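# Shelf box to desk, clear aisle cartons

## Task

Bring the small cardboard box from the shelving at the far end of the aisle and set it directly on the desk's own surface, not resting on a carton. Also get every empty carton lying on the aisle floor fully outside the aisle. The robot must neither topple nor finish leaning, or the task fails, and any result that stays in place only because the robot is holding it at the end does not count.

## Robot and tools

ROBOT. A Hello Robot Stretch 3 with one arm: a two-wheel differential base (0.33 m long, 0.34 m wide), a lift carriage on a vertical mast, and a telescoping arm that reaches out to the robot's right side, ending in a wrist (yaw, pitch, roll) and a two-finger gripper. The base cannot drive sideways, so to move the gripper forward or back you drive the base. It spins about the point midway between the wheels, 0.05 m behind its front edge. With the arm pulled in and the wrist folded, a spin sweeps a 0.28 m radius; an unfolded, level wrist reaches past that.

FRAMES. Base frame: origin on the floor between the drive wheels, x forward, y left, z up. hand_pose is reported in it, at the point where closed fingertips meet. Odometry frame is the base frame as it was at scene start; heading is positive to the left, -3.142 to 3.142.

TOOL execute_actions. Argument "actions": a list run in order; an empty list just returns the current state and images. Each action may hold "robot", "steps" (integer 1 to 450 control steps at 30 per second; defaults to 1) and "until". {"steps": n} alone simply waits. "robot" is one of:
- a command object with "base", "joints" and/or "contact_limits";
- a list of up to 8 such commands plus {"pause_s": s} entries (s at most 15), run one after another, each starting once the previous one ended "done" (or off_target for base or gripper_m);
- {"stop": true}, which brakes everything and clears the queue.
"base" takes exactly one key and is a relative offset from wherever the base is when that command begins: {"translate_m": d}, metres, forward positive, |d| at most 1; or {"rotate_rad": d}, radians, counter-clockwise (left) positive, |d| at most 3.2.
"joints" takes absolute targets by name; unnamed joints keep their current goal. Ranges: lift_m 0 to 1.1 (arm height on mast, metres); arm_m 0 to 0.52 (extension, metres); wrist_yaw_rad -1.345 to 4.42 (0 along the arm, positive swings toward the front, 3.0 folded over the base); wrist_pitch_rad -1.57 to 0.451 (negative tips fingers down); wrist_roll_rad -2.911 to 2.911; gripper_m -0.089 to 0.179 (bigger is wider; actual fingertip gap is about 0.007 less when nearly shut, 0.025 less when wide, zero below 0.007); head_pan_rad -3.953 to 1.73 (positive left, -1.57 looks along the arm); head_tilt_rad -1.53 to 0.419 (negative down).
"contact_limits": {"arm_m": effort} with effort 1 to 100 (%), the motor effort at which that arm move stops; lower is gentler, too low stops instantly. It applies until the next arm_m command.
Any invalid field or out-of-range number rejects the entire call and nothing runs. New commands act immediately, overriding goals they name and discarding the rest of an older queue; motions continue across actions and while you think.
"until": {"robot": {...}} ends an action early when all listed conditions hold. {"status": "ended"} waits for all motion and queues to finish (or fires at once if the first command was refused). Numeric fields use pairs like [">", 0.3] with =, !=, <, <=, >, >=; status fields take a word or ["!=", "moving"]. {"any": {"status": "ended"}} fires when any one motion or queue ends. Example: {"robot": {"joints": {"lift_m": 0.8}}, "steps": 450, "until": {"robot": {"status": "ended"}}}.

TOOL zoom_image: {"camera": one of "head_camera", "nav_camera", "wrist_camera", "region": [x0, y0, x1, y1]} in image pixels from the top-left, at most 504 by 504. head_camera and nav_camera follow head pan/tilt; wrist_camera rides on the gripper.

TOOL finished_scene: {"scene": n}. Irreversible; call it only after every motion has ended and nothing relies on the robot holding it.

RESULTS. Each result is a snapshot plus one image per camera. base_status shows progress as (translate_m done of goal). joint_goals, joint_status (moving, done, off_target, contact_stop, time_out, stopped, not_commanded, torque_fault), measured_speeds, refusals, queue (idle/running/done/dropped/stopped) and queue_left. Lines starting refused:, dropped: or replaced: explain rejected goals, abandoned queue items, or how a replaced motion ended. robot.on_its_own appears when the robot changed a goal, a joint is slack or its servo is off, a motor is loaded at rest, or base_tilt drifts 3 degrees or more from its start. lidar_m: 12 distances in 30-degree sectors starting straight ahead and going counter-clockwise, in a plane 0.17 m up. wrist_depth_mm and head_depth_mm: 7x7 median depths. motor_effort in %, with peak in brackets; positive wheel effort drives forward. base_tilt in degrees.

SPEED. Full base speed (0.30 m/s, 1.9 rad/s) needs lift_m below 0.30, arm_m below 0.03 and wrist_yaw_rad above 2.54; otherwise 0.10 m/s and 0.63 rad/s.

GRIPPING. Close to a value under the object's width (lower squeezes harder; overdoing it trips a stall guard and the object may slip). Release by opening at least 0.02 beyond the touching value. Neither the reading nor done proves a grasp; check the images.

CAUTIONS. Fold or unfold the wrist only with lift_m 0.32 to 0.95, wrist_pitch_rad -0.4 and roll near 0; after folding, lift may go down to 0.25. With wrist_yaw_rad below -0.4, keep pitch at -0.5 or lower. Pushing with the arm against something rigid with the gripper higher than about 0.45 m can tip the robot; a repeat push after contact_stop is worse. Never drive while holding or pushing something that will not move. If the base snags or base_tilt shows a lean, reverse the last move in small steps, pull the gripper free, and lower lift_m to about 0.2 if still tipped. After contact_stop the joint goes slack until commanded again. Long hard loads can switch a wrist servo off for 10 s (torque_fault); it then refuses goals. Avoid drops, slams and hard hits. Loose objects may occasionally get nudged by outside forces, so verify final placement.

Each tool is called by a JSON object that holds its "fn" and its "kwargs", one argument or row to a line.

## Session

{"fn": "execute_actions", "kwargs": {
  "actions": []
}}

Scene clock: 0.00 s.
robot.base_odometry: x=+0.000 y=+0.000 heading=+0.000 (m, m, rad; robot's odometry frame)
robot.turned_by_wheels: +0.000 (rad since the last result)
robot.turned_by_imu: +0.000 (rad since the last result)
robot.base_tilt: forward=-0.7 right=+2.7 (deg)
robot.lidar_m: 0.96 1.44 1.61 2.17 2.87 2.84 1.35 0.90 1.42 1.16 0.91 0.90
robot.head_depth_mm: 873 865 856 850 842 835 830 / 936 925 918 910 900 894 887 / 985 977 966 957 948 943 932 / 1075 1066 1058 1049 1040 1027 1008 / 1177 1165 1151 1139 1128 1103 1105 / 1299 1277 1262 1247 1235 1207 1211 / 1445 1405 1400 1384 1360 1336 1329
robot.base_status: not_commanded
robot.joint_positions: lift_m=+0.549 arm_m=+0.002 wrist_yaw_rad=+3.077 wrist_pitch_rad=-0.625 wrist_roll_rad=+0.008 gripper_m=+0.037 head_pan_rad=-0.002 head_tilt_rad=-0.017
robot.joint_goals: lift_m=+0.549 arm_m=+0.002 wrist_yaw_rad=+3.077 wrist_pitch_rad=-0.625 wrist_roll_rad=+0.008 gripper_m=+0.037 head_pan_rad=-0.002 head_tilt_rad=-0.017
robot.joint_status: lift_m=not_commanded arm_m=not_commanded wrist_yaw_rad=not_commanded wrist_pitch_rad=not_commanded wrist_roll_rad=not_commanded gripper_m=not_commanded head_pan_rad=not_commanded head_tilt_rad=not_commanded
robot.measured_speeds: translate_m=+0.000 rotate_rad=+0.000 lift_m=+0.000 arm_m=+0.000 wrist_yaw_rad=+0.000 wrist_pitch_rad=+0.000 wrist_roll_rad=+0.000 head_pan_rad=+0.000 head_tilt_rad=+0.000
robot: refusals=0 queue=idle queue_left=0
robot.motor_effort: left_wheel=+2 right_wheel=+1 lift_m=+28 arm_m=-1 wrist_yaw_rad=+1 wrist_pitch_rad=+3 wrist_roll_rad=+0 gripper_m=+0 head_pan_rad=+0 head_tilt_rad=+2 (%)
robot.hand_pose: x=-0.0088 y=+0.0461 z=+0.5183 quat_wxyz=(+0.240, +0.682, +0.195, +0.663) (m; robot's base frame)
robot.wrist_depth_mm: - - - - - - - / - - - - - - - / - - - - - - - / 928 903 893 965 973 919 988 / 788 805 792 830 792 813 796 / 696 700 - 714 715 725 717 / 613 625 - 639 634 629 625
pictures: head_camera (sideways: a quarter turn clockwise sets it upright), nav_camera (sideways: a quarter turn counterclockwise sets it upright), wrist_camera
Images, in order (width x height): head_camera 896x504, nav_camera 672x504, wrist_camera 644x364.

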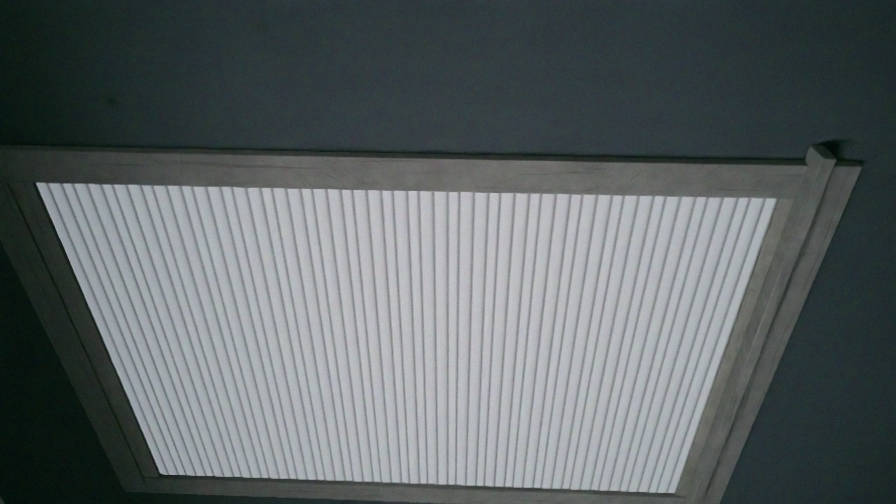

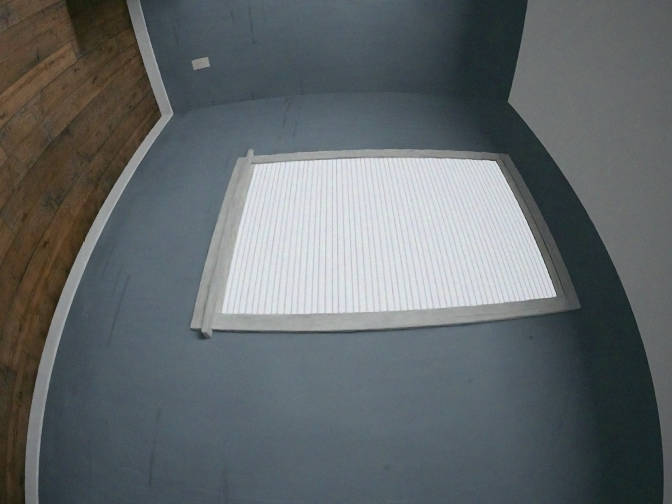

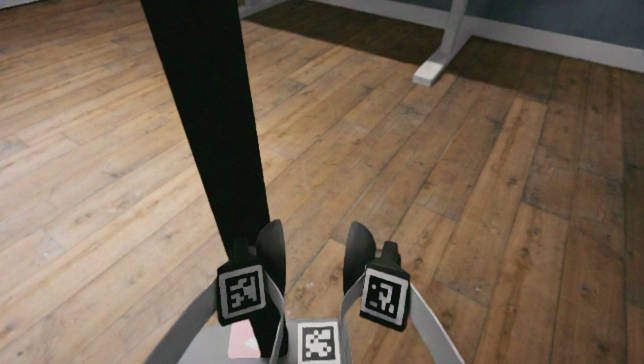

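{"fn": "execute_actions", "kwargs": {
  "actions": [
    {"robot":{"joints":{"head_pan_rad":1.7,"head_tilt_rad":-0.6,"wrist_pitch_rad":-0.4}},"steps":450,"until":{"robot":{"status":"ended"}}}
  ]
}}

{"fn": "execute_actions", "kwargs": {
  "actions": [
    {"robot":{"joints":{"head_pan_rad":-3.0,"lift_m":0.26}},"steps":450,"until":{"robot":{"status":"ended"}}}
  ]
}}

Scene clock: 4.93 s.
robot.base_odometry: x=+0.000 y=+0.000 heading=+0.000 (m, m, rad; robot's odometry frame)
robot.turned_by_wheels: +0.000 (rad since the last result)
robot.turned_by_imu: +0.001 (rad since the last result)
robot.base_tilt: forward=-0.6 right=+2.7 (deg)
robot.lidar_m: 0.97 1.44 1.61 2.16 2.87 2.83 1.35 0.90 1.42 1.16 0.91 0.90
robot.head_depth_mm: 1815 1943 1703 2227 1894 1509 1262 / 1948 2096 1696 2390 1863 1503 1245 / 2110 2277 1935 2496 1865 1489 1248 / 2305 2479 2111 2414 1856 1493 1252 / 2521 2764 3016 2455 1857 1485 1241 / 2778 3052 3267 2420 1840 1474 1255 / 2650 2864 3079 2493 - - -
robot.base_status: not_commanded
robot.joint_positions: lift_m=+0.549 arm_m=+0.002 wrist_yaw_rad=+3.077 wrist_pitch_rad=-0.420 wrist_roll_rad=+0.008 gripper_m=+0.037 head_pan_rad=+1.693 head_tilt_rad=-0.592
robot.joint_goals: lift_m=+0.549 arm_m=+0.002 wrist_yaw_rad=+3.077 wrist_pitch_rad=-0.400 wrist_roll_rad=+0.008 gripper_m=+0.037 head_pan_rad=+1.700 head_tilt_rad=-0.600
robot.joint_status: lift_m=not_commanded arm_m=not_commanded wrist_yaw_rad=not_commanded wrist_pitch_rad=done wrist_roll_rad=not_commanded gripper_m=not_commanded head_pan_rad=done head_tilt_rad=done
robot.measured_speeds: translate_m=+0.000 rotate_rad=+0.000 lift_m=+0.000 arm_m=+0.000 wrist_yaw_rad=+0.000 wrist_pitch_rad=+0.000 wrist_roll_rad=+0.000 head_pan_rad=+0.000 head_tilt_rad=+0.000
robot: refusals=0 queue=done queue_left=0
robot.motor_effort: left_wheel=+1(1) right_wheel=+0(1) lift_m=+28(28) arm_m=-1(1) wrist_yaw_rad=+0(0) wrist_pitch_rad=+6(6) wrist_roll_rad=+0(0) gripper_m=+0(1) head_pan_rad=+2(26) head_tilt_rad=-4(35) (%)
robot.hand_pose: x=-0.0068 y=+0.0765 z=+0.5612 quat_wxyz=(+0.170, +0.698, +0.125, +0.684) (m; robot's base frame)
robot.wrist_depth_mm: - - - - - - - / - - - - - - - / - - - - - - - / - - - - - - - / 995 996 - - - - - / 797 822 - 849 863 846 834 / 692 698 683 713 714 718 726
pictures: head_camera (sideways: a quarter turn clockwise sets it upright), nav_camera (sideways: a quarter turn counterclockwise sets it upright), wrist_camera
camera_calibration (this result's frames):
head_camera: T_world_to_cam=[[0.0859306, -0.521208, -0.849092, 1.11951], [-0.991006, -0.132467, -0.0189788, 0.0359059], [-0.102585, 0.843086, -0.527903, 0.642245], [0, 0, 0, 1]] pos_world=[0.00526751, 0.0467855, 1.29029]
nav_camera: T_world_to_cam=[[-0.0341929, 0.572244, 0.81937, -1.02348], [0.993481, 0.108673, -0.0344378, 0.0896781], [-0.10875, 0.812851, -0.572229, 0.703102], [0, 0, 0, 1]] pos_world=[-0.0476269, 0.00441791, 1.24403]
wrist_camera: T_world_to_cam=[[0.998379, -0.0546939, 0.0157767, -0.00261639], [-0.0152747, -0.524396, -0.851338, 0.559477], [0.0548361, 0.849716, -0.524381, 0.398756], [0, 0, 0, 1]] pos_world=[-0.0107082, -0.0455849, 0.685445]
Images, in order (width x height): head_camera 896x504, nav_camera 672x504, wrist_camera 644x364.

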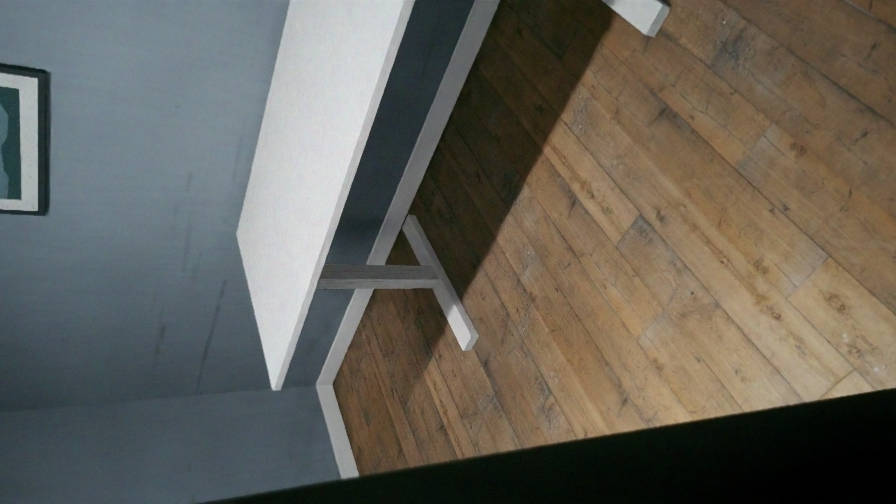

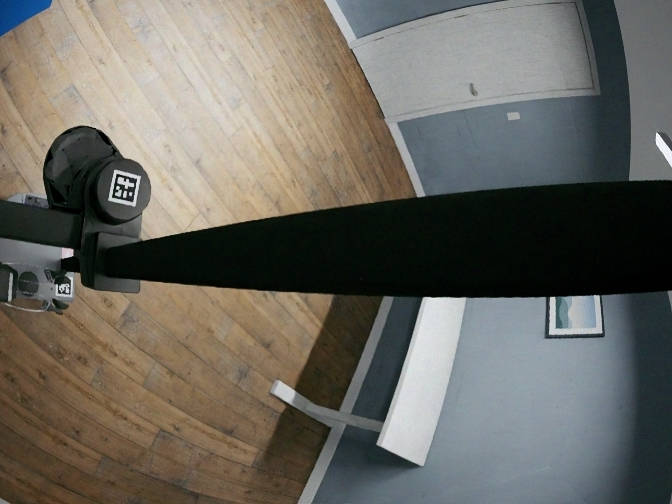

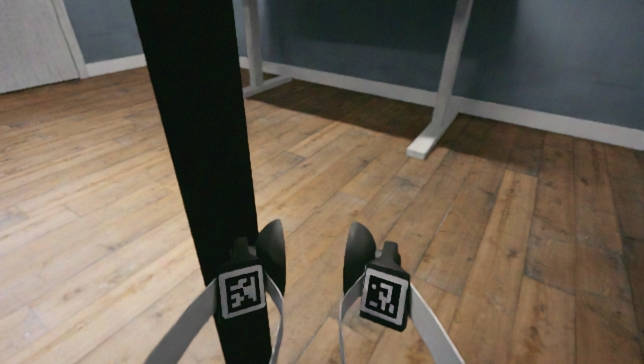

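Scene clock: 8.30 s.
robot.base_odometry: x=+0.000 y=+0.000 heading=+0.000 (m, m, rad; robot's odometry frame)
robot.turned_by_wheels: +0.000 (rad since the last result)
robot.turned_by_imu: +0.001 (rad since the last result)
robot.base_tilt: forward=-0.7 right=+2.7 (deg)
robot.lidar_m: 0.97 1.44 1.61 2.16 2.87 2.83 1.35 0.90 1.42 1.16 0.91 0.90
robot.head_depth_mm: 1458 1685 2924 2510 1877 1506 1256 / 1316 1440 1657 1951 1876 1503 1252 / 1856 1928 1925 2047 1848 1494 1245 / 2008 2064 1858 2101 1787 1487 1247 / 1895 1985 2025 2191 1714 1484 1242 / 864 935 1021 1128 1249 1380 1241 / 801 860 933 1015 1121 1243 1235
robot.base_status: not_commanded
robot.joint_positions: lift_m=+0.261 arm_m=+0.002 wrist_yaw_rad=+3.077 wrist_pitch_rad=-0.419 wrist_roll_rad=+0.008 gripper_m=+0.037 head_pan_rad=-2.993 head_tilt_rad=-0.593
robot.joint_goals: lift_m=+0.260 arm_m=+0.002 wrist_yaw_rad=+3.077 wrist_pitch_rad=-0.400 wrist_roll_rad=+0.008 gripper_m=+0.037 head_pan_rad=-3.000 head_tilt_rad=-0.600
robot.joint_status: lift_m=done arm_m=not_commanded wrist_yaw_rad=not_commanded wrist_pitch_rad=done wrist_roll_rad=not_commanded gripper_m=not_commanded head_pan_rad=done head_tilt_rad=done
robot.measured_speeds: translate_m=+0.000 rotate_rad=+0.000 lift_m=+0.000 arm_m=+0.000 wrist_yaw_rad=+0.000 wrist_pitch_rad=+0.000 wrist_roll_rad=+0.000 head_pan_rad=+0.000 head_tilt_rad=+0.000
robot: refusals=0 queue=done queue_left=0
robot.motor_effort: left_wheel=+2(1) right_wheel=+0(0) lift_m=+15(29) arm_m=+0(0) wrist_yaw_rad=+0(0) wrist_pitch_rad=+5(6) wrist_roll_rad=+0(0) gripper_m=+0(0) head_pan_rad=-2(25) head_tilt_rad=-5(4) (%)
robot.hand_pose: x=-0.0068 y=+0.0766 z=+0.2730 quat_wxyz=(+0.170, +0.699, +0.124, +0.684) (m; robot's base frame)
robot.wrist_depth_mm: - - - - - - - / - - - - - - - / 918 949 989 931 - - - / 704 715 718 723 732 740 742 / 568 570 - 609 599 583 592 / 479 494 - - 499 485 488 / - - - - 415 422 419
pictures: head_camera (sideways: a quarter turn clockwise sets it upright), nav_camera (sideways: a quarter turn counterclockwise sets it upright), wrist_camera
camera_calibration (this result's frames):
head_camera: T_world_to_cam=[[0.518932, 0.0999125, -0.848957, 1.11669], [0.159006, -0.987095, -0.018976, 0.0288871], [-0.839897, -0.125142, -0.528122, 0.647027], [0, 0, 0, 1]] pos_world=[-0.0406434, -0.00208671, 1.29028]
nav_camera: T_world_to_cam=[[-0.571329, -0.0495613, 0.819223, -1.02001], [-0.135273, 0.99021, -0.0344345, 0.0965591], [-0.809496, -0.130492, -0.57244, 0.707651], [0, 0, 0, 1]] pos_world=[0.00313954, -0.0538238, 1.24403]
wrist_camera: T_world_to_cam=[[0.998377, -0.0547137, 0.0157893, 0.00192683], [-0.0152018, -0.523272, -0.85203, 0.314329], [0.0548798, 0.850408, -0.523254, 0.247136], [0, 0, 0, 1]] pos_world=[-0.0107081, -0.0455819, 0.397102]
Images, in order (width x height): head_camera 896x504, nav_camera 672x504, wrist_camera 644x364.

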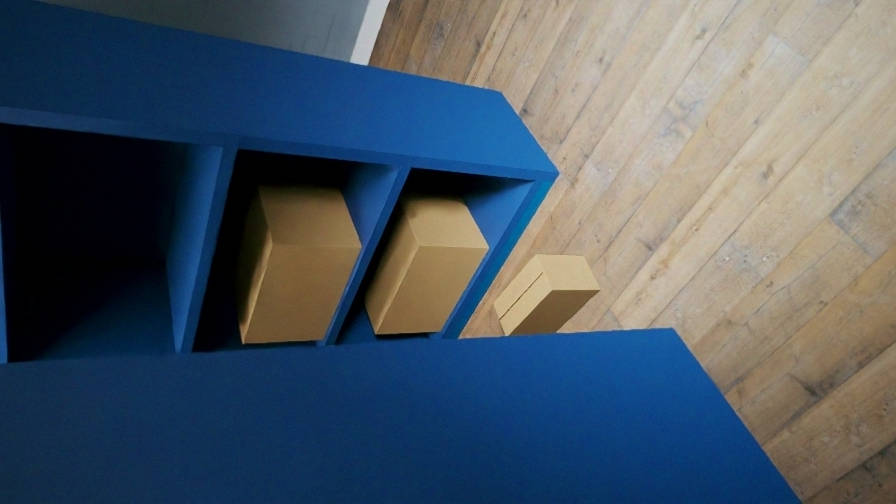

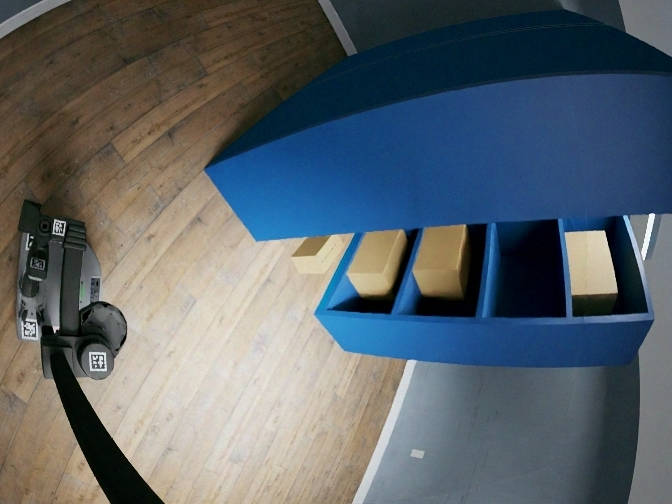

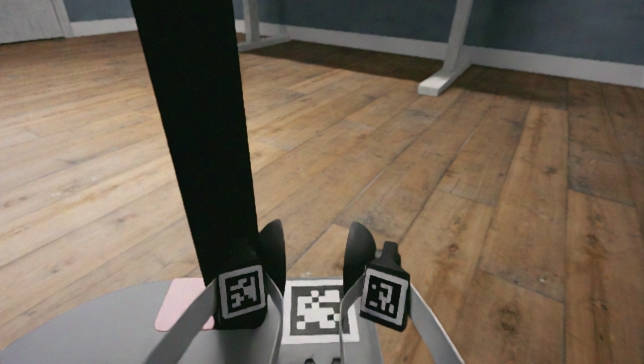

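{"fn": "execute_actions", "kwargs": {
  "actions": [
    {"robot":[{"base":{"rotate_rad":-0.606},"joints":{"head_pan_rad":0}},{"base":{"translate_m":-0.95}},{"base":{"rotate_rad":-1.57}},{"base":{"translate_m":0.3}}],"steps":450,"until":{"robot":{"status":"ended"}}}
  ]
}}

Scene clock: 25.40 s.
robot.base_odometry: x=-0.952 y=+0.294 heading=-2.176 (m, m, rad; robot's odometry frame)
robot.turned_by_wheels: -2.176 (rad since the last result)
robot.turned_by_imu: -2.190 (rad since the last result)
robot.base_tilt: forward=-0.6 right=+2.7 (deg)
robot.lidar_m: 0.67 0.62 0.81 1.84 1.92 1.99 2.33 1.97 1.95 1.91 0.78 0.65
robot.head_depth_mm: 1190 1278 1163 1073 1100 1219 980 / 1956 2062 1501 1540 1509 1377 1236 / 2010 2196 2396 2378 1863 1489 1255 / 2007 2216 2433 2460 1681 1409 1149 / 1995 2185 2321 2247 1793 1482 1239 / 1210 1298 1447 1514 1357 1359 1205 / 1160 839 846 1447 1087 854 967
robot.base_status: done (translate_m +0.3000 of +0.3000)
robot.joint_positions: lift_m=+0.261 arm_m=+0.002 wrist_yaw_rad=+3.077 wrist_pitch_rad=-0.419 wrist_roll_rad=+0.008 gripper_m=+0.037 head_pan_rad=-0.007 head_tilt_rad=-0.594
robot.joint_goals: lift_m=+0.260 arm_m=+0.002 wrist_yaw_rad=+3.077 wrist_pitch_rad=-0.400 wrist_roll_rad=+0.008 gripper_m=+0.037 head_pan_rad=+0.000 head_tilt_rad=-0.600
robot.joint_status: lift_m=done arm_m=not_commanded wrist_yaw_rad=not_commanded wrist_pitch_rad=done wrist_roll_rad=not_commanded gripper_m=not_commanded head_pan_rad=done head_tilt_rad=done
robot.measured_speeds: translate_m=+0.000 rotate_rad=+0.000 lift_m=+0.000 arm_m=+0.000 wrist_yaw_rad=+0.000 wrist_pitch_rad=+0.000 wrist_roll_rad=+0.000 head_pan_rad=+0.000 head_tilt_rad=+0.000
robot: refusals=0 queue=done queue_left=0
robot.motor_effort: left_wheel=+3(16) right_wheel=-2(8) lift_m=+15(15) arm_m=-1(1) wrist_yaw_rad=+0(0) wrist_pitch_rad=+5(5) wrist_roll_rad=+0(0) gripper_m=+1(1) head_pan_rad=+2(26) head_tilt_rad=-2(4) (%)
robot.hand_pose: x=-0.0068 y=+0.0766 z=+0.2730 quat_wxyz=(+0.170, +0.699, +0.124, +0.684) (m; robot's base frame)
robot.wrist_depth_mm: - - - - - - 637 / - - - - - - 630 / 939 926 982 975 - 945 641 / 723 711 733 726 723 758 638 / 569 571 - 597 581 602 570 / 472 488 - - 494 499 490 / - - - - 416 418 425
pictures: head_camera (sideways: a quarter turn clockwise sets it upright), nav_camera (sideways: a quarter turn counterclockwise sets it upright), wrist_camera
camera_calibration (this result's frames):
head_camera: T_world_to_cam=[[-0.52913, -0.0182043, -0.848345, 1.12229], [-0.00399412, 0.999812, -0.0189634, 0.0298649], [0.848531, -0.00664569, -0.529104, 0.638005], [0, 0, 0, 1]] pos_world=[0.0525879, -0.00518888, 1.29022]
nav_camera: T_world_to_cam=[[0.573049, -0.0396647, 0.818561, -1.02613], [-0.0199965, -0.999207, -0.0344194, 0.0958363], [0.819277, 0.00335567, -0.573388, 0.698949], [0, 0, 0, 1]] pos_world=[0.0173064, 0.0527137, 1.24402]
wrist_camera: T_world_to_cam=[[0.998377, -0.0547133, 0.0157898, 0.00192576], [-0.0152009, -0.523266, -0.852034, 0.314307], [0.0548799, 0.850411, -0.523249, 0.247145], [0, 0, 0, 1]] pos_world=[-0.0107082, -0.0456034, 0.397088]
Images, in order (width x height): head_camera 896x504, nav_camera 672x504, wrist_camera 644x364.

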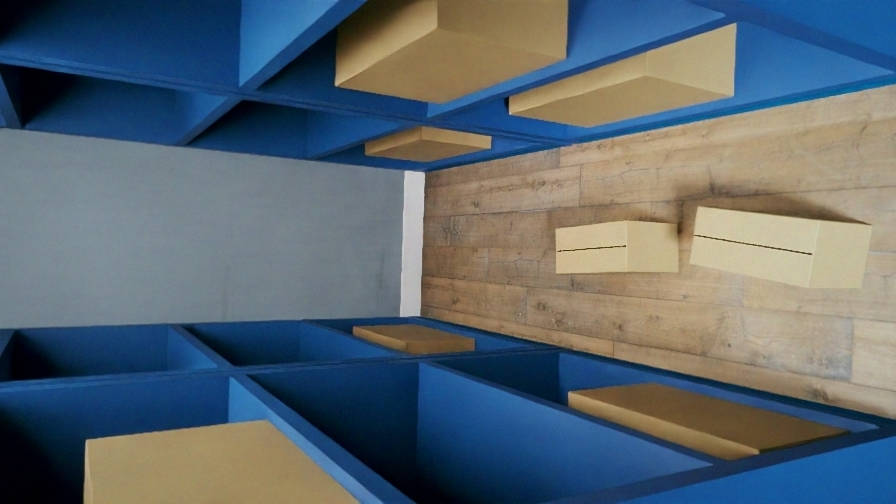

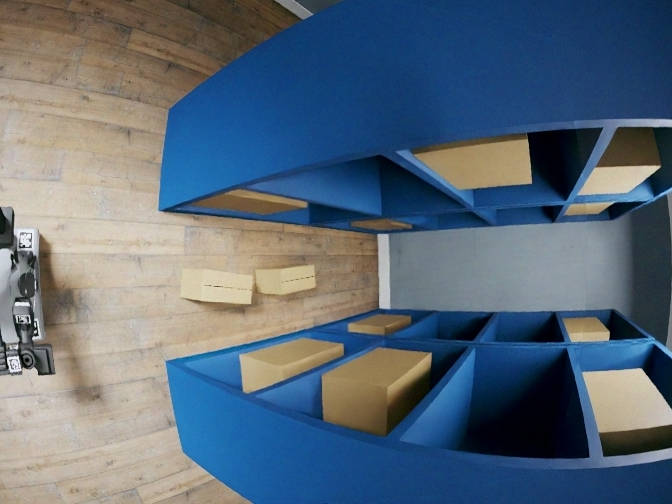

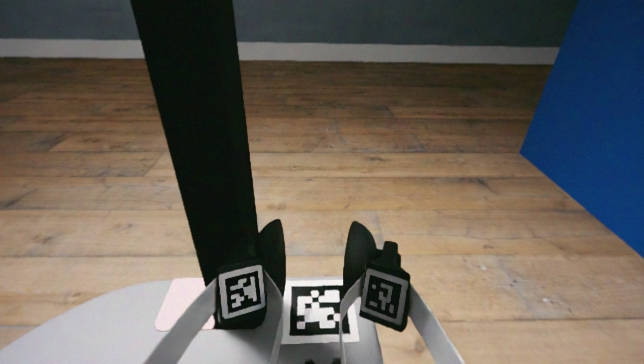

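{"fn": "execute_actions", "kwargs": {
  "actions": [
    {"robot":[{"base":{"translate_m":0.22}},{"base":{"rotate_rad":1.58},"joints":{"head_pan_rad":-1.57,"head_tilt_rad":-1.0}},{"joints":{"lift_m":0.45}},{"joints":{"wrist_yaw_rad":0,"gripper_m":0.179}},{"joints":{"wrist_pitch_rad":-0.8}}],"steps":450,"until":{"robot":{"status":"ended"}}}
  ]
}}

Scene clock: 42.10 s.
robot.base_odometry: x=-1.077 y=+0.113 heading=-0.596 (m, m, rad; robot's odometry frame)
robot.turned_by_wheels: +1.580 (rad since the last result)
robot.turned_by_imu: +1.593 (rad since the last result)
robot.base_tilt: forward=-0.7 right=+2.7 (deg)
robot.lidar_m: 1.84 1.93 2.20 2.18 2.18 1.97 1.91 0.48 0.50 0.45 0.43 0.50
robot.head_depth_mm: 1497 1175 1123 1173 1280 1144 1103 / 1885 1875 1734 1524 1354 1224 1098 / 1985 2171 1848 1547 1327 1231 - / 1987 2164 1842 1485 1203 1233 - / 1838 1910 1756 1544 1363 1212 1089 / 1123 1236 1155 1201 1232 1188 1089 / 775 1236 1067 909 833 1153 1086
robot.base_status: done (rotate_rad +1.5799 of +1.5800)
robot.joint_positions: lift_m=+0.449 arm_m=+0.002 wrist_yaw_rad=+0.003 wrist_pitch_rad=-0.806 wrist_roll_rad=+0.008 gripper_m=+0.179 head_pan_rad=-1.563 head_tilt_rad=-0.988
robot.joint_goals: lift_m=+0.450 arm_m=+0.002 wrist_yaw_rad=+0.000 wrist_pitch_rad=-0.800 wrist_roll_rad=+0.008 gripper_m=+0.179 head_pan_rad=-1.570 head_tilt_rad=-1.000
robot.joint_status: lift_m=done arm_m=not_commanded wrist_yaw_rad=done wrist_pitch_rad=done wrist_roll_rad=not_commanded gripper_m=done head_pan_rad=done head_tilt_rad=done
robot.measured_speeds: translate_m=+0.000 rotate_rad=+0.000 lift_m=+0.000 arm_m=+0.000 wrist_yaw_rad=+0.000 wrist_pitch_rad=+0.000 wrist_roll_rad=+0.000 head_pan_rad=+0.000 head_tilt_rad=+0.000
robot: refusals=0 queue=done queue_left=0
robot.motor_effort: left_wheel=-1(14) right_wheel=+3(12) lift_m=+39(39) arm_m=+0(1) wrist_yaw_rad=-2(3) wrist_pitch_rad=+2(5) wrist_roll_rad=+0(0) gripper_m=+1(90) head_pan_rad=-2(26) head_tilt_rad=-6(34) (%)
robot.hand_pose: x=-0.0211 y=-0.3072 z=+0.3865 quat_wxyz=(+0.648, +0.277, -0.652, -0.278) (m; robot's base frame)
robot.wrist_depth_mm: 369 501 944 723 - 644 448 / 354 496 835 769 867 635 497 / 359 493 723 523 733 625 592 / 377 510 665 453 678 608 587 / 410 516 582 465 594 581 520 / 343 517 542 532 558 553 382 / 489 491 494 489 499 493 387
pictures: head_camera (sideways: a quarter turn clockwise sets it upright), nav_camera (sideways: a quarter turn counterclockwise sets it upright), wrist_camera
camera_calibration (this result's frames):
head_camera: T_world_to_cam=[[-0.0283038, 0.814018, -0.580149, 0.769699], [0.999592, 0.0252705, -0.0133096, 0.0163741], [0.00382638, -0.580289, -0.814401, 1.01424], [0, 0, 0, 1]] pos_world=[0.00153709, -0.0384132, 1.27275]
nav_camera: T_world_to_cam=[[-0.0290244, -0.843955, 0.535628, -0.653759], [-0.999491, 0.0173864, -0.0267654, 0.0918307], [0.0132761, -0.536132, -0.84403, 1.05584], [0, 0, 0, 1]] pos_world=[0.0587914, 0.0127315, 1.24379]
wrist_camera: T_world_to_cam=[[-0.999787, -0.0174599, 0.0110493, -0.0355165], [-0.0206142, 0.806346, -0.591084, 0.517449], [0.00141072, -0.591186, -0.806534, 0.299281], [0, 0, 0, 1]] pos_world=[-0.0252644, -0.240932, 0.547629]
Images, in order (width x height): head_camera 896x504, nav_camera 672x504, wrist_camera 644x364.

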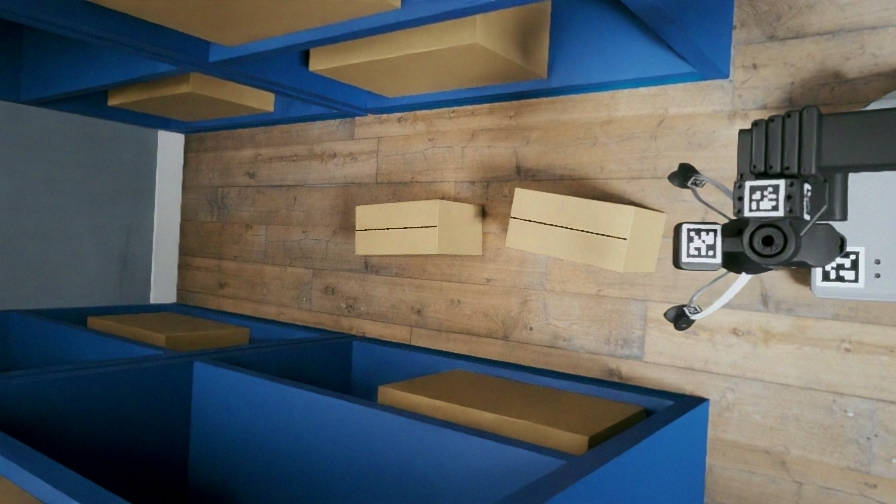

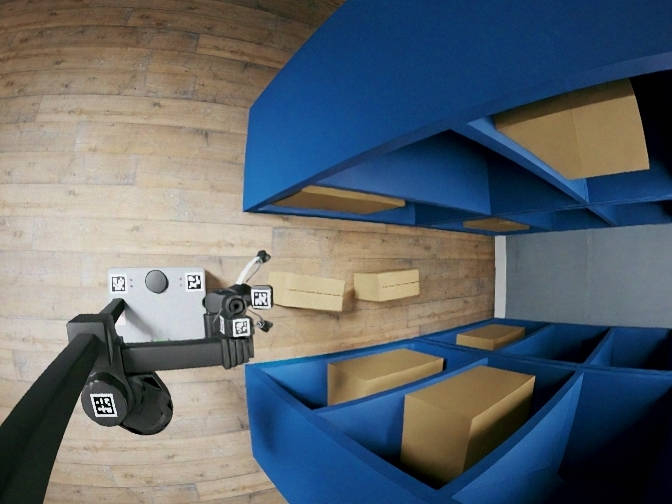

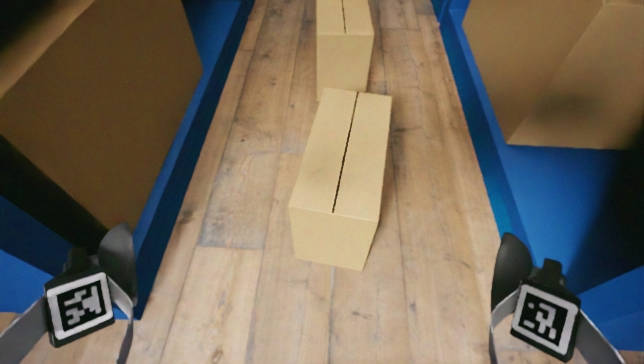

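{"fn": "execute_actions", "kwargs": {
  "actions": [
    {"robot":{"base":{"translate_m":-0.025},"joints":{"wrist_pitch_rad":-1.3,"wrist_yaw_rad":-0.17,"arm_m":0.32,"lift_m":0.36}},"steps":450,"until":{"robot":{"status":"ended"}}}
  ]
}}

Scene clock: 52.20 s.
robot.base_odometry: x=-1.097 y=+0.127 heading=-0.596 (m, m, rad; robot's odometry frame)
robot.turned_by_wheels: +0.000 (rad since the last result)
robot.turned_by_imu: +0.001 (rad since the last result)
robot.base_tilt: forward=-0.7 right=+2.7 (deg)
robot.lidar_m: 1.86 1.95 2.20 2.17 2.19 1.94 1.89 0.47 0.46 0.44 0.45 0.49
robot.head_depth_mm: 1113 1099 1057 991 1254 1128 1095 / 1855 1753 1622 1488 1327 1202 1108 / 1984 2178 1851 1574 1350 1216 - / 1984 2173 1835 1479 1155 1211 1131 / 1893 2030 1800 1572 1368 1213 1087 / 1150 1256 1482 1293 1285 1192 1085 / 1100 1234 1067 931 875 1149 1084
robot.base_status: done (translate_m -0.0250 of -0.0250)
robot.joint_positions: lift_m=+0.361 arm_m=+0.320 wrist_yaw_rad=-0.169 wrist_pitch_rad=-1.299 wrist_roll_rad=+0.008 gripper_m=+0.179 head_pan_rad=-1.563 head_tilt_rad=-0.988
robot.joint_goals: lift_m=+0.360 arm_m=+0.320 wrist_yaw_rad=-0.170 wrist_pitch_rad=-1.300 wrist_roll_rad=+0.008 gripper_m=+0.179 head_pan_rad=-1.570 head_tilt_rad=-1.000
robot.joint_status: lift_m=done arm_m=done wrist_yaw_rad=done wrist_pitch_rad=done wrist_roll_rad=not_commanded gripper_m=done head_pan_rad=done head_tilt_rad=done
robot.measured_speeds: translate_m=+0.000 rotate_rad=+0.000 lift_m=+0.000 arm_m=+0.000 wrist_yaw_rad=+0.000 wrist_pitch_rad=+0.000 wrist_roll_rad=+0.000 head_pan_rad=+0.000 head_tilt_rad=+0.000
robot: refusals=0 queue=done queue_left=0
robot.motor_effort: left_wheel=-1(6) right_wheel=+2(3) lift_m=+15(38) arm_m=+5(6) wrist_yaw_rad=-1(3) wrist_pitch_rad=-1(2) wrist_roll_rad=+0(0) gripper_m=+0(1) head_pan_rad=-2(2) head_tilt_rad=-5(6) (%)
robot.hand_pose: x=-0.0293 y=-0.5095 z=+0.2459 quat_wxyz=(+0.523, +0.377, -0.599, -0.475) (m; robot's base frame)
robot.wrist_depth_mm: 406 439 442 249 443 440 355 / 396 440 424 245 430 434 356 / 383 427 414 240 424 424 350 / 385 417 237 235 415 413 341 / 366 412 232 232 412 409 349 / 336 404 230 226 404 400 341 / 362 393 393 390 385 394 330
pictures: head_camera (sideways: a quarter turn clockwise sets it upright), nav_camera (sideways: a quarter turn counterclockwise sets it upright), wrist_camera
camera_calibration (this result's frames):
head_camera: T_world_to_cam=[[-0.0281378, 0.814024, -0.580149, 0.769698], [0.999597, 0.0250667, -0.0133096, 0.0163741], [0.00370809, -0.58029, -0.814401, 1.01424], [0, 0, 0, 1]] pos_world=[0.00152926, -0.0384122, 1.27275]
nav_camera: T_world_to_cam=[[-0.0291965, -0.843949, 0.535628, -0.653758], [-0.999487, 0.0175901, -0.0267654, 0.0918307], [0.0131669, -0.536135, -0.844029, 1.05584], [0, 0, 0, 1]] pos_world=[0.058794, 0.0127208, 1.24379]
wrist_camera: T_world_to_cam=[[-0.988635, 0.150304, 0.00295044, 0.0421436], [0.148427, 0.979028, -0.139551, 0.579151], [-0.0238636, -0.137527, -0.990211, 0.341843], [0, 0, 0, 1]] pos_world=[-0.0361395, -0.526327, 0.419193]
Images, in order (width x height): head_camera 896x504, nav_camera 672x504, wrist_camera 644x364.

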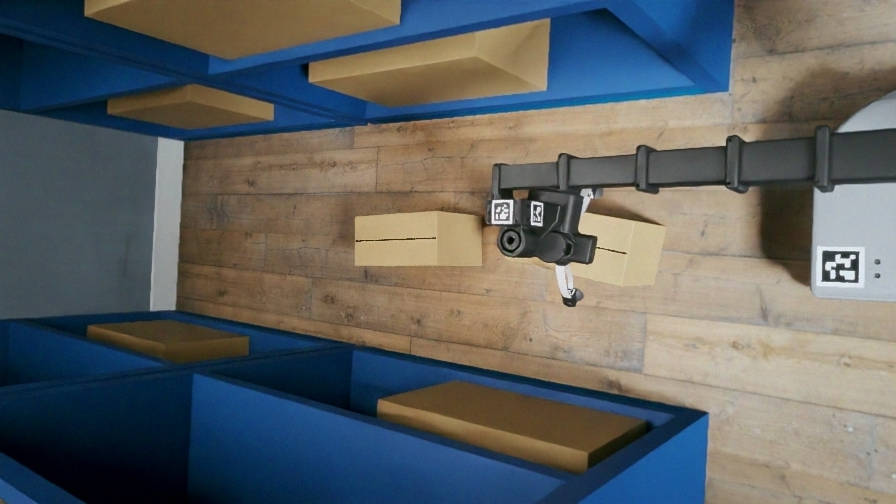

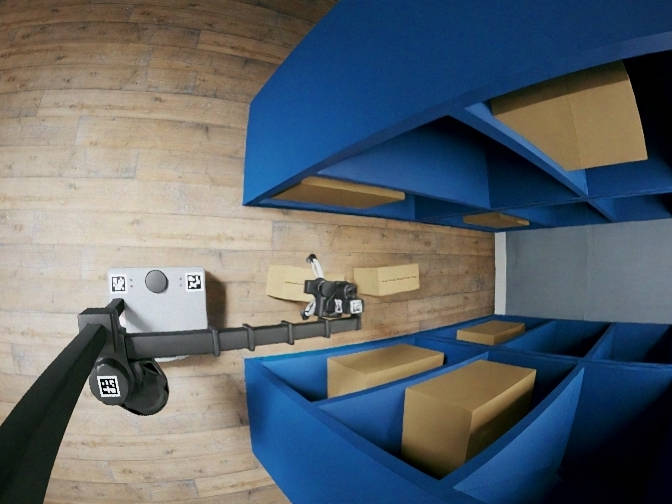

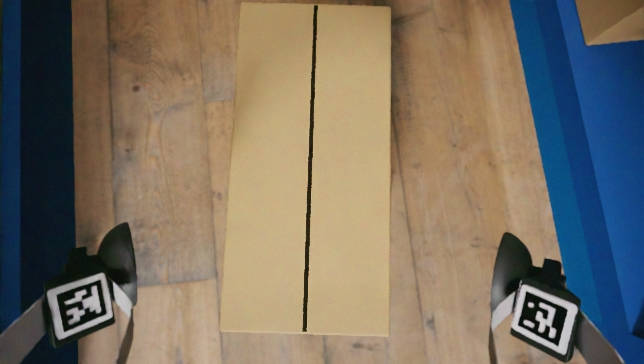

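{"fn": "execute_actions", "kwargs": {
  "actions": [
    {"robot":[{"base":{"translate_m":0.008},"joints":{"arm_m":0.36,"lift_m":0.32}},{"joints":{"lift_m":0.23}},{"joints":{"gripper_m":0.06}},{"joints":{"lift_m":0.38}},{"joints":{"arm_m":0.0}}],"steps":450,"until":{"robot":{"status":"ended"}}}
  ]
}}

Scene clock: 58.57 s.
robot.base_odometry: x=-1.091 y=+0.123 heading=-0.596 (m, m, rad; robot's odometry frame)
robot.turned_by_wheels: +0.000 (rad since the last result)
robot.turned_by_imu: -0.001 (rad since the last result)
robot.base_tilt: forward=-0.6 right=+2.6 (deg)
robot.lidar_m: 1.86 1.94 2.20 2.18 2.18 1.95 1.89 0.47 0.47 0.44 0.44 0.49
robot.head_depth_mm: 1116 1114 1078 1134 1254 1131 1097 / 1852 1796 1621 1485 1332 1203 1111 / 1978 2179 1850 1572 1352 1219 - / 1984 2164 1831 1487 1156 1208 1130 / 1911 2023 1793 1563 1366 1212 1090 / 1150 1258 1432 1269 1283 1195 1090 / 1103 1235 1065 929 874 1155 1086
robot.base_status: done (translate_m +0.0080 of +0.0080)
robot.joint_positions: lift_m=+0.240 arm_m=+0.360 wrist_yaw_rad=-0.175 wrist_pitch_rad=-1.299 wrist_roll_rad=+0.002 gripper_m=+0.179 head_pan_rad=-1.563 head_tilt_rad=-0.988
robot.joint_goals: lift_m=+0.240 arm_m=+0.360 wrist_yaw_rad=-0.170 wrist_pitch_rad=-1.300 wrist_roll_rad=+0.002 gripper_m=+0.179 head_pan_rad=-1.570 head_tilt_rad=-1.000
robot.joint_status: lift_m=contact_stop arm_m=done wrist_yaw_rad=done wrist_pitch_rad=done wrist_roll_rad=not_commanded gripper_m=done head_pan_rad=done head_tilt_rad=done
robot.measured_speeds: translate_m=+0.000 rotate_rad=-0.003 lift_m=+0.000 arm_m=+0.000 wrist_yaw_rad=-0.030 wrist_pitch_rad=+0.024 wrist_roll_rad=-0.048 head_pan_rad=+0.000 head_tilt_rad=+0.000
robot: refusals=0 queue=dropped queue_left=0
robot.on_its_own: lift_m is slack since a contact_stop, until your next command for it (your +0.230 is given up)
robot.motor_effort: left_wheel=-9(9) right_wheel=+16(15) lift_m=+13(14) arm_m=+6(8) wrist_yaw_rad=+5(5) wrist_pitch_rad=-1(1) wrist_roll_rad=+3(3) gripper_m=-1(1) head_pan_rad=-2(2) head_tilt_rad=-7(5) (%)
robot.hand_pose: x=-0.0295 y=-0.5495 z=+0.1257 quat_wxyz=(+0.523, +0.376, -0.599, -0.476) (m; robot's base frame)
robot.wrist_depth_mm: 316 314 125 126 125 317 319 / 314 307 122 123 123 312 312 / 301 302 120 120 120 305 307 / 297 296 118 118 118 294 298 / 289 289 115 115 115 294 293 / - 199 113 112 113 113 289 / 275 281 110 111 111 112 280
pictures: head_camera (sideways: a quarter turn clockwise sets it upright), nav_camera (sideways: a quarter turn counterclockwise sets it upright), wrist_camera
dropped: robot: command 1 of its queue: lift_m: contact_stop
camera_calibration (this result's frames):
head_camera: T_world_to_cam=[[-0.028079, 0.814075, -0.58008, 0.769608], [0.999599, 0.0249952, -0.0133082, 0.0163722], [0.00366537, -0.580221, -0.814451, 1.0143], [0, 0, 0, 1]] pos_world=[0.00152645, -0.0384094, 1.27275]
nav_camera: T_world_to_cam=[[-0.0292575, -0.843992, 0.535557, -0.653665], [-0.999486, 0.0176651, -0.0267633, 0.0918279], [0.0131273, -0.536064, -0.844075, 1.0559], [0, 0, 0, 1]] pos_world=[0.0587949, 0.0127219, 1.24379]
wrist_camera: T_world_to_cam=[[-0.988587, 0.150582, 0.00454699, 0.0481907], [0.14848, 0.979002, -0.139672, 0.601585], [-0.0254837, -0.137403, -0.990187, 0.217337], [0, 0, 0, 1]] pos_world=[-0.0361441, -0.566347, 0.29901]
Images, in order (width x height): head_camera 896x504, nav_camera 672x504, wrist_camera 644x364.

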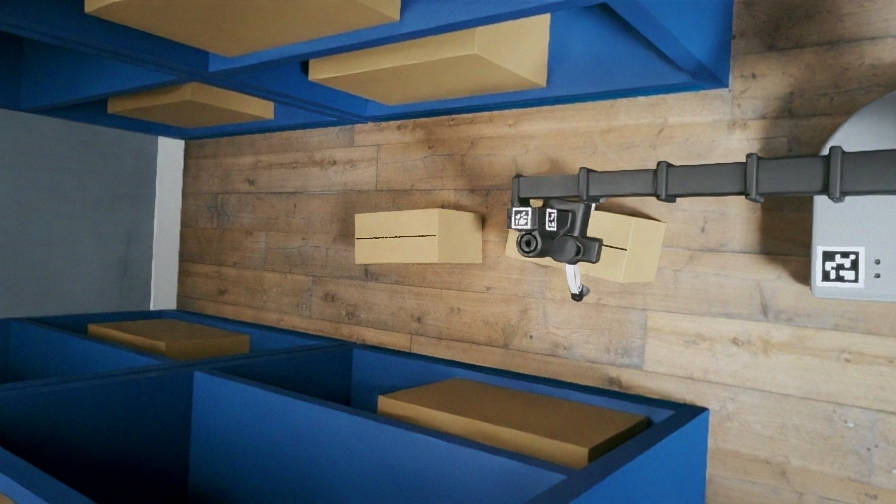

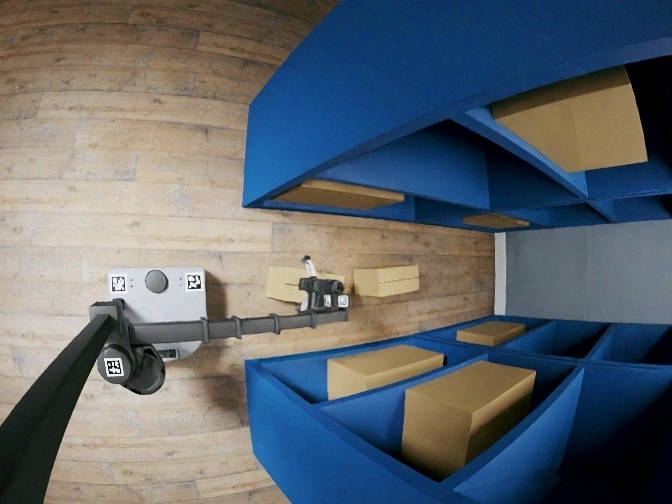

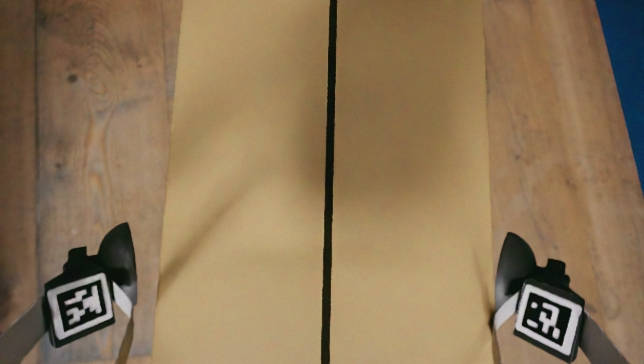

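{"fn": "execute_actions", "kwargs": {
  "actions": [
    {"robot":[{"joints":{"lift_m":0.248},"base":{"translate_m":-0.008}},{"joints":{"gripper_m":0.06}},{"joints":{"lift_m":0.39}},{"joints":{"arm_m":0.02}}],"steps":450,"until":{"robot":{"status":"ended"}}}
  ]
}}

Scene clock: 69.13 s.
robot.base_odometry: x=-1.097 y=+0.127 heading=-0.596 (m, m, rad; robot's odometry frame)
robot.turned_by_wheels: +0.001 (rad since the last result)
robot.turned_by_imu: +0.003 (rad since the last result)
robot.base_tilt: forward=-0.7 right=+2.7 (deg)
robot.lidar_m: 1.86 1.95 2.20 2.17 2.18 1.94 1.88 0.47 0.17 0.17 0.45 0.49
robot.head_depth_mm: 1093 1093 1054 990 1254 1135 1097 / 1815 1745 1627 1483 1332 1203 1106 / 1982 2162 1847 1580 1373 1202 - / 1980 2176 1847 1457 1370 893 - / 1897 2035 1799 1558 1366 1211 1089 / 1148 1256 1480 1316 1290 1190 1082 / 1101 1238 1068 932 875 1151 1087
robot.base_status: done (translate_m -0.0080 of -0.0080)
robot.joint_positions: lift_m=+0.390 arm_m=+0.020 wrist_yaw_rad=-0.169 wrist_pitch_rad=-1.289 wrist_roll_rad=+0.004 gripper_m=+0.087 head_pan_rad=-1.563 head_tilt_rad=-0.988
robot.joint_goals: lift_m=+0.390 arm_m=+0.020 wrist_yaw_rad=-0.170 wrist_pitch_rad=-1.300 wrist_roll_rad=+0.004 gripper_m=+0.086 head_pan_rad=-1.570 head_tilt_rad=-1.000
robot.joint_status: lift_m=done arm_m=done wrist_yaw_rad=done wrist_pitch_rad=done wrist_roll_rad=not_commanded gripper_m=done head_pan_rad=done head_tilt_rad=done
robot.measured_speeds: translate_m=+0.000 rotate_rad=+0.000 lift_m=+0.000 arm_m=+0.000 wrist_yaw_rad=+0.000 wrist_pitch_rad=+0.000 wrist_roll_rad=+0.000 head_pan_rad=+0.000 head_tilt_rad=+0.000
robot: refusals=0 queue=done queue_left=0
robot.on_its_own: gripper_m is held at +0.086, not at your +0.060, by its stall guard, which is not easing now
robot.motor_effort: left_wheel=-1(15) right_wheel=+2(19) lift_m=+37(40) arm_m=-7(6) wrist_yaw_rad=-1(4) wrist_pitch_rad=-3(3) wrist_roll_rad=+2(2) gripper_m=-22(99) head_pan_rad=-2(2) head_tilt_rad=-7(6) (%)
robot.hand_pose: x=-0.0297 y=-0.2128 z=+0.2754 quat_wxyz=(+0.526, +0.375, -0.600, -0.472) (m; robot's base frame)
robot.wrist_depth_mm: 419 478 95 97 99 102 400 / 410 460 100 102 104 107 343 / 403 451 104 107 109 398 457 / 440 440 110 112 114 448 450 / 444 434 116 118 121 432 441 / 429 - 122 125 128 432 429 / 421 413 129 132 136 - 419
pictures: head_camera (sideways: a quarter turn clockwise sets it upright), nav_camera (sideways: a quarter turn counterclockwise sets it upright), wrist_camera
camera_calibration (this result's frames):
head_camera: T_world_to_cam=[[-0.0280306, 0.814208, -0.579897, 0.769369], [0.9996, 0.0249375, -0.0133042, 0.0163671], [0.00362878, -0.580038, -0.814581, 1.01447], [0, 0, 0, 1]] pos_world=[0.00152407, -0.0384026, 1.27274]
nav_camera: T_world_to_cam=[[-0.0293078, -0.844111, 0.535367, -0.653417], [-0.999485, 0.0177318, -0.0267576, 0.0918204], [0.0130934, -0.535875, -0.844196, 1.05606], [0, 0, 0, 1]] pos_world=[0.0587955, 0.0127317, 1.2438]
wrist_camera: T_world_to_cam=[[-0.989069, 0.147392, 0.00423285, -0.00397615], [0.14511, 0.978051, -0.14953, 0.295387], [-0.0261794, -0.147281, -0.988748, 0.409303], [0, 0, 0, 1]] pos_world=[-0.0360808, -0.228034, 0.448884]
Images, in order (width x height): head_camera 896x504, nav_camera 672x504, wrist_camera 644x364.

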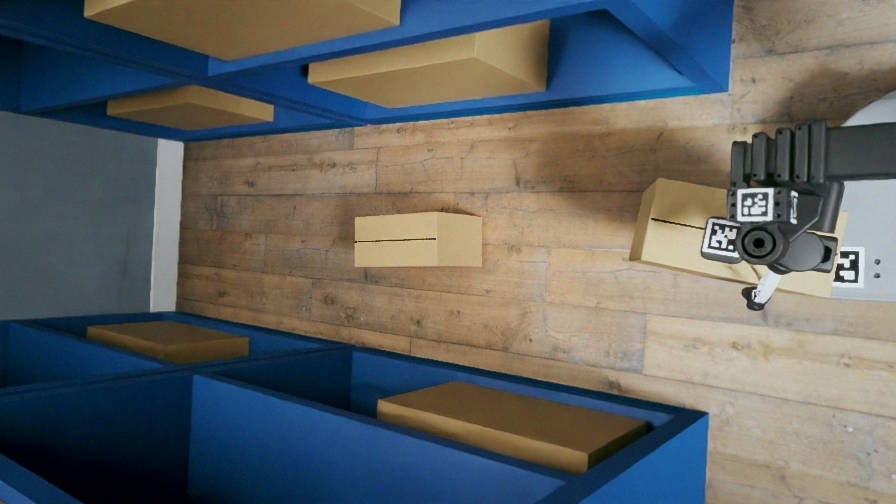

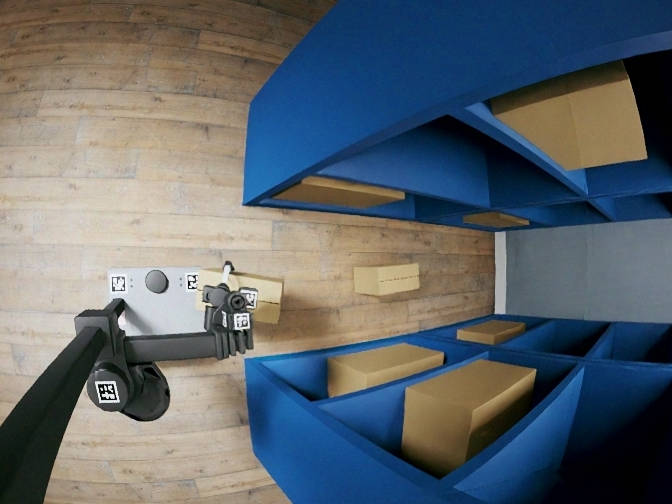

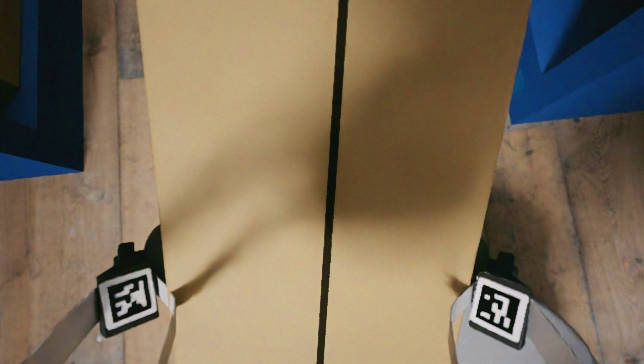

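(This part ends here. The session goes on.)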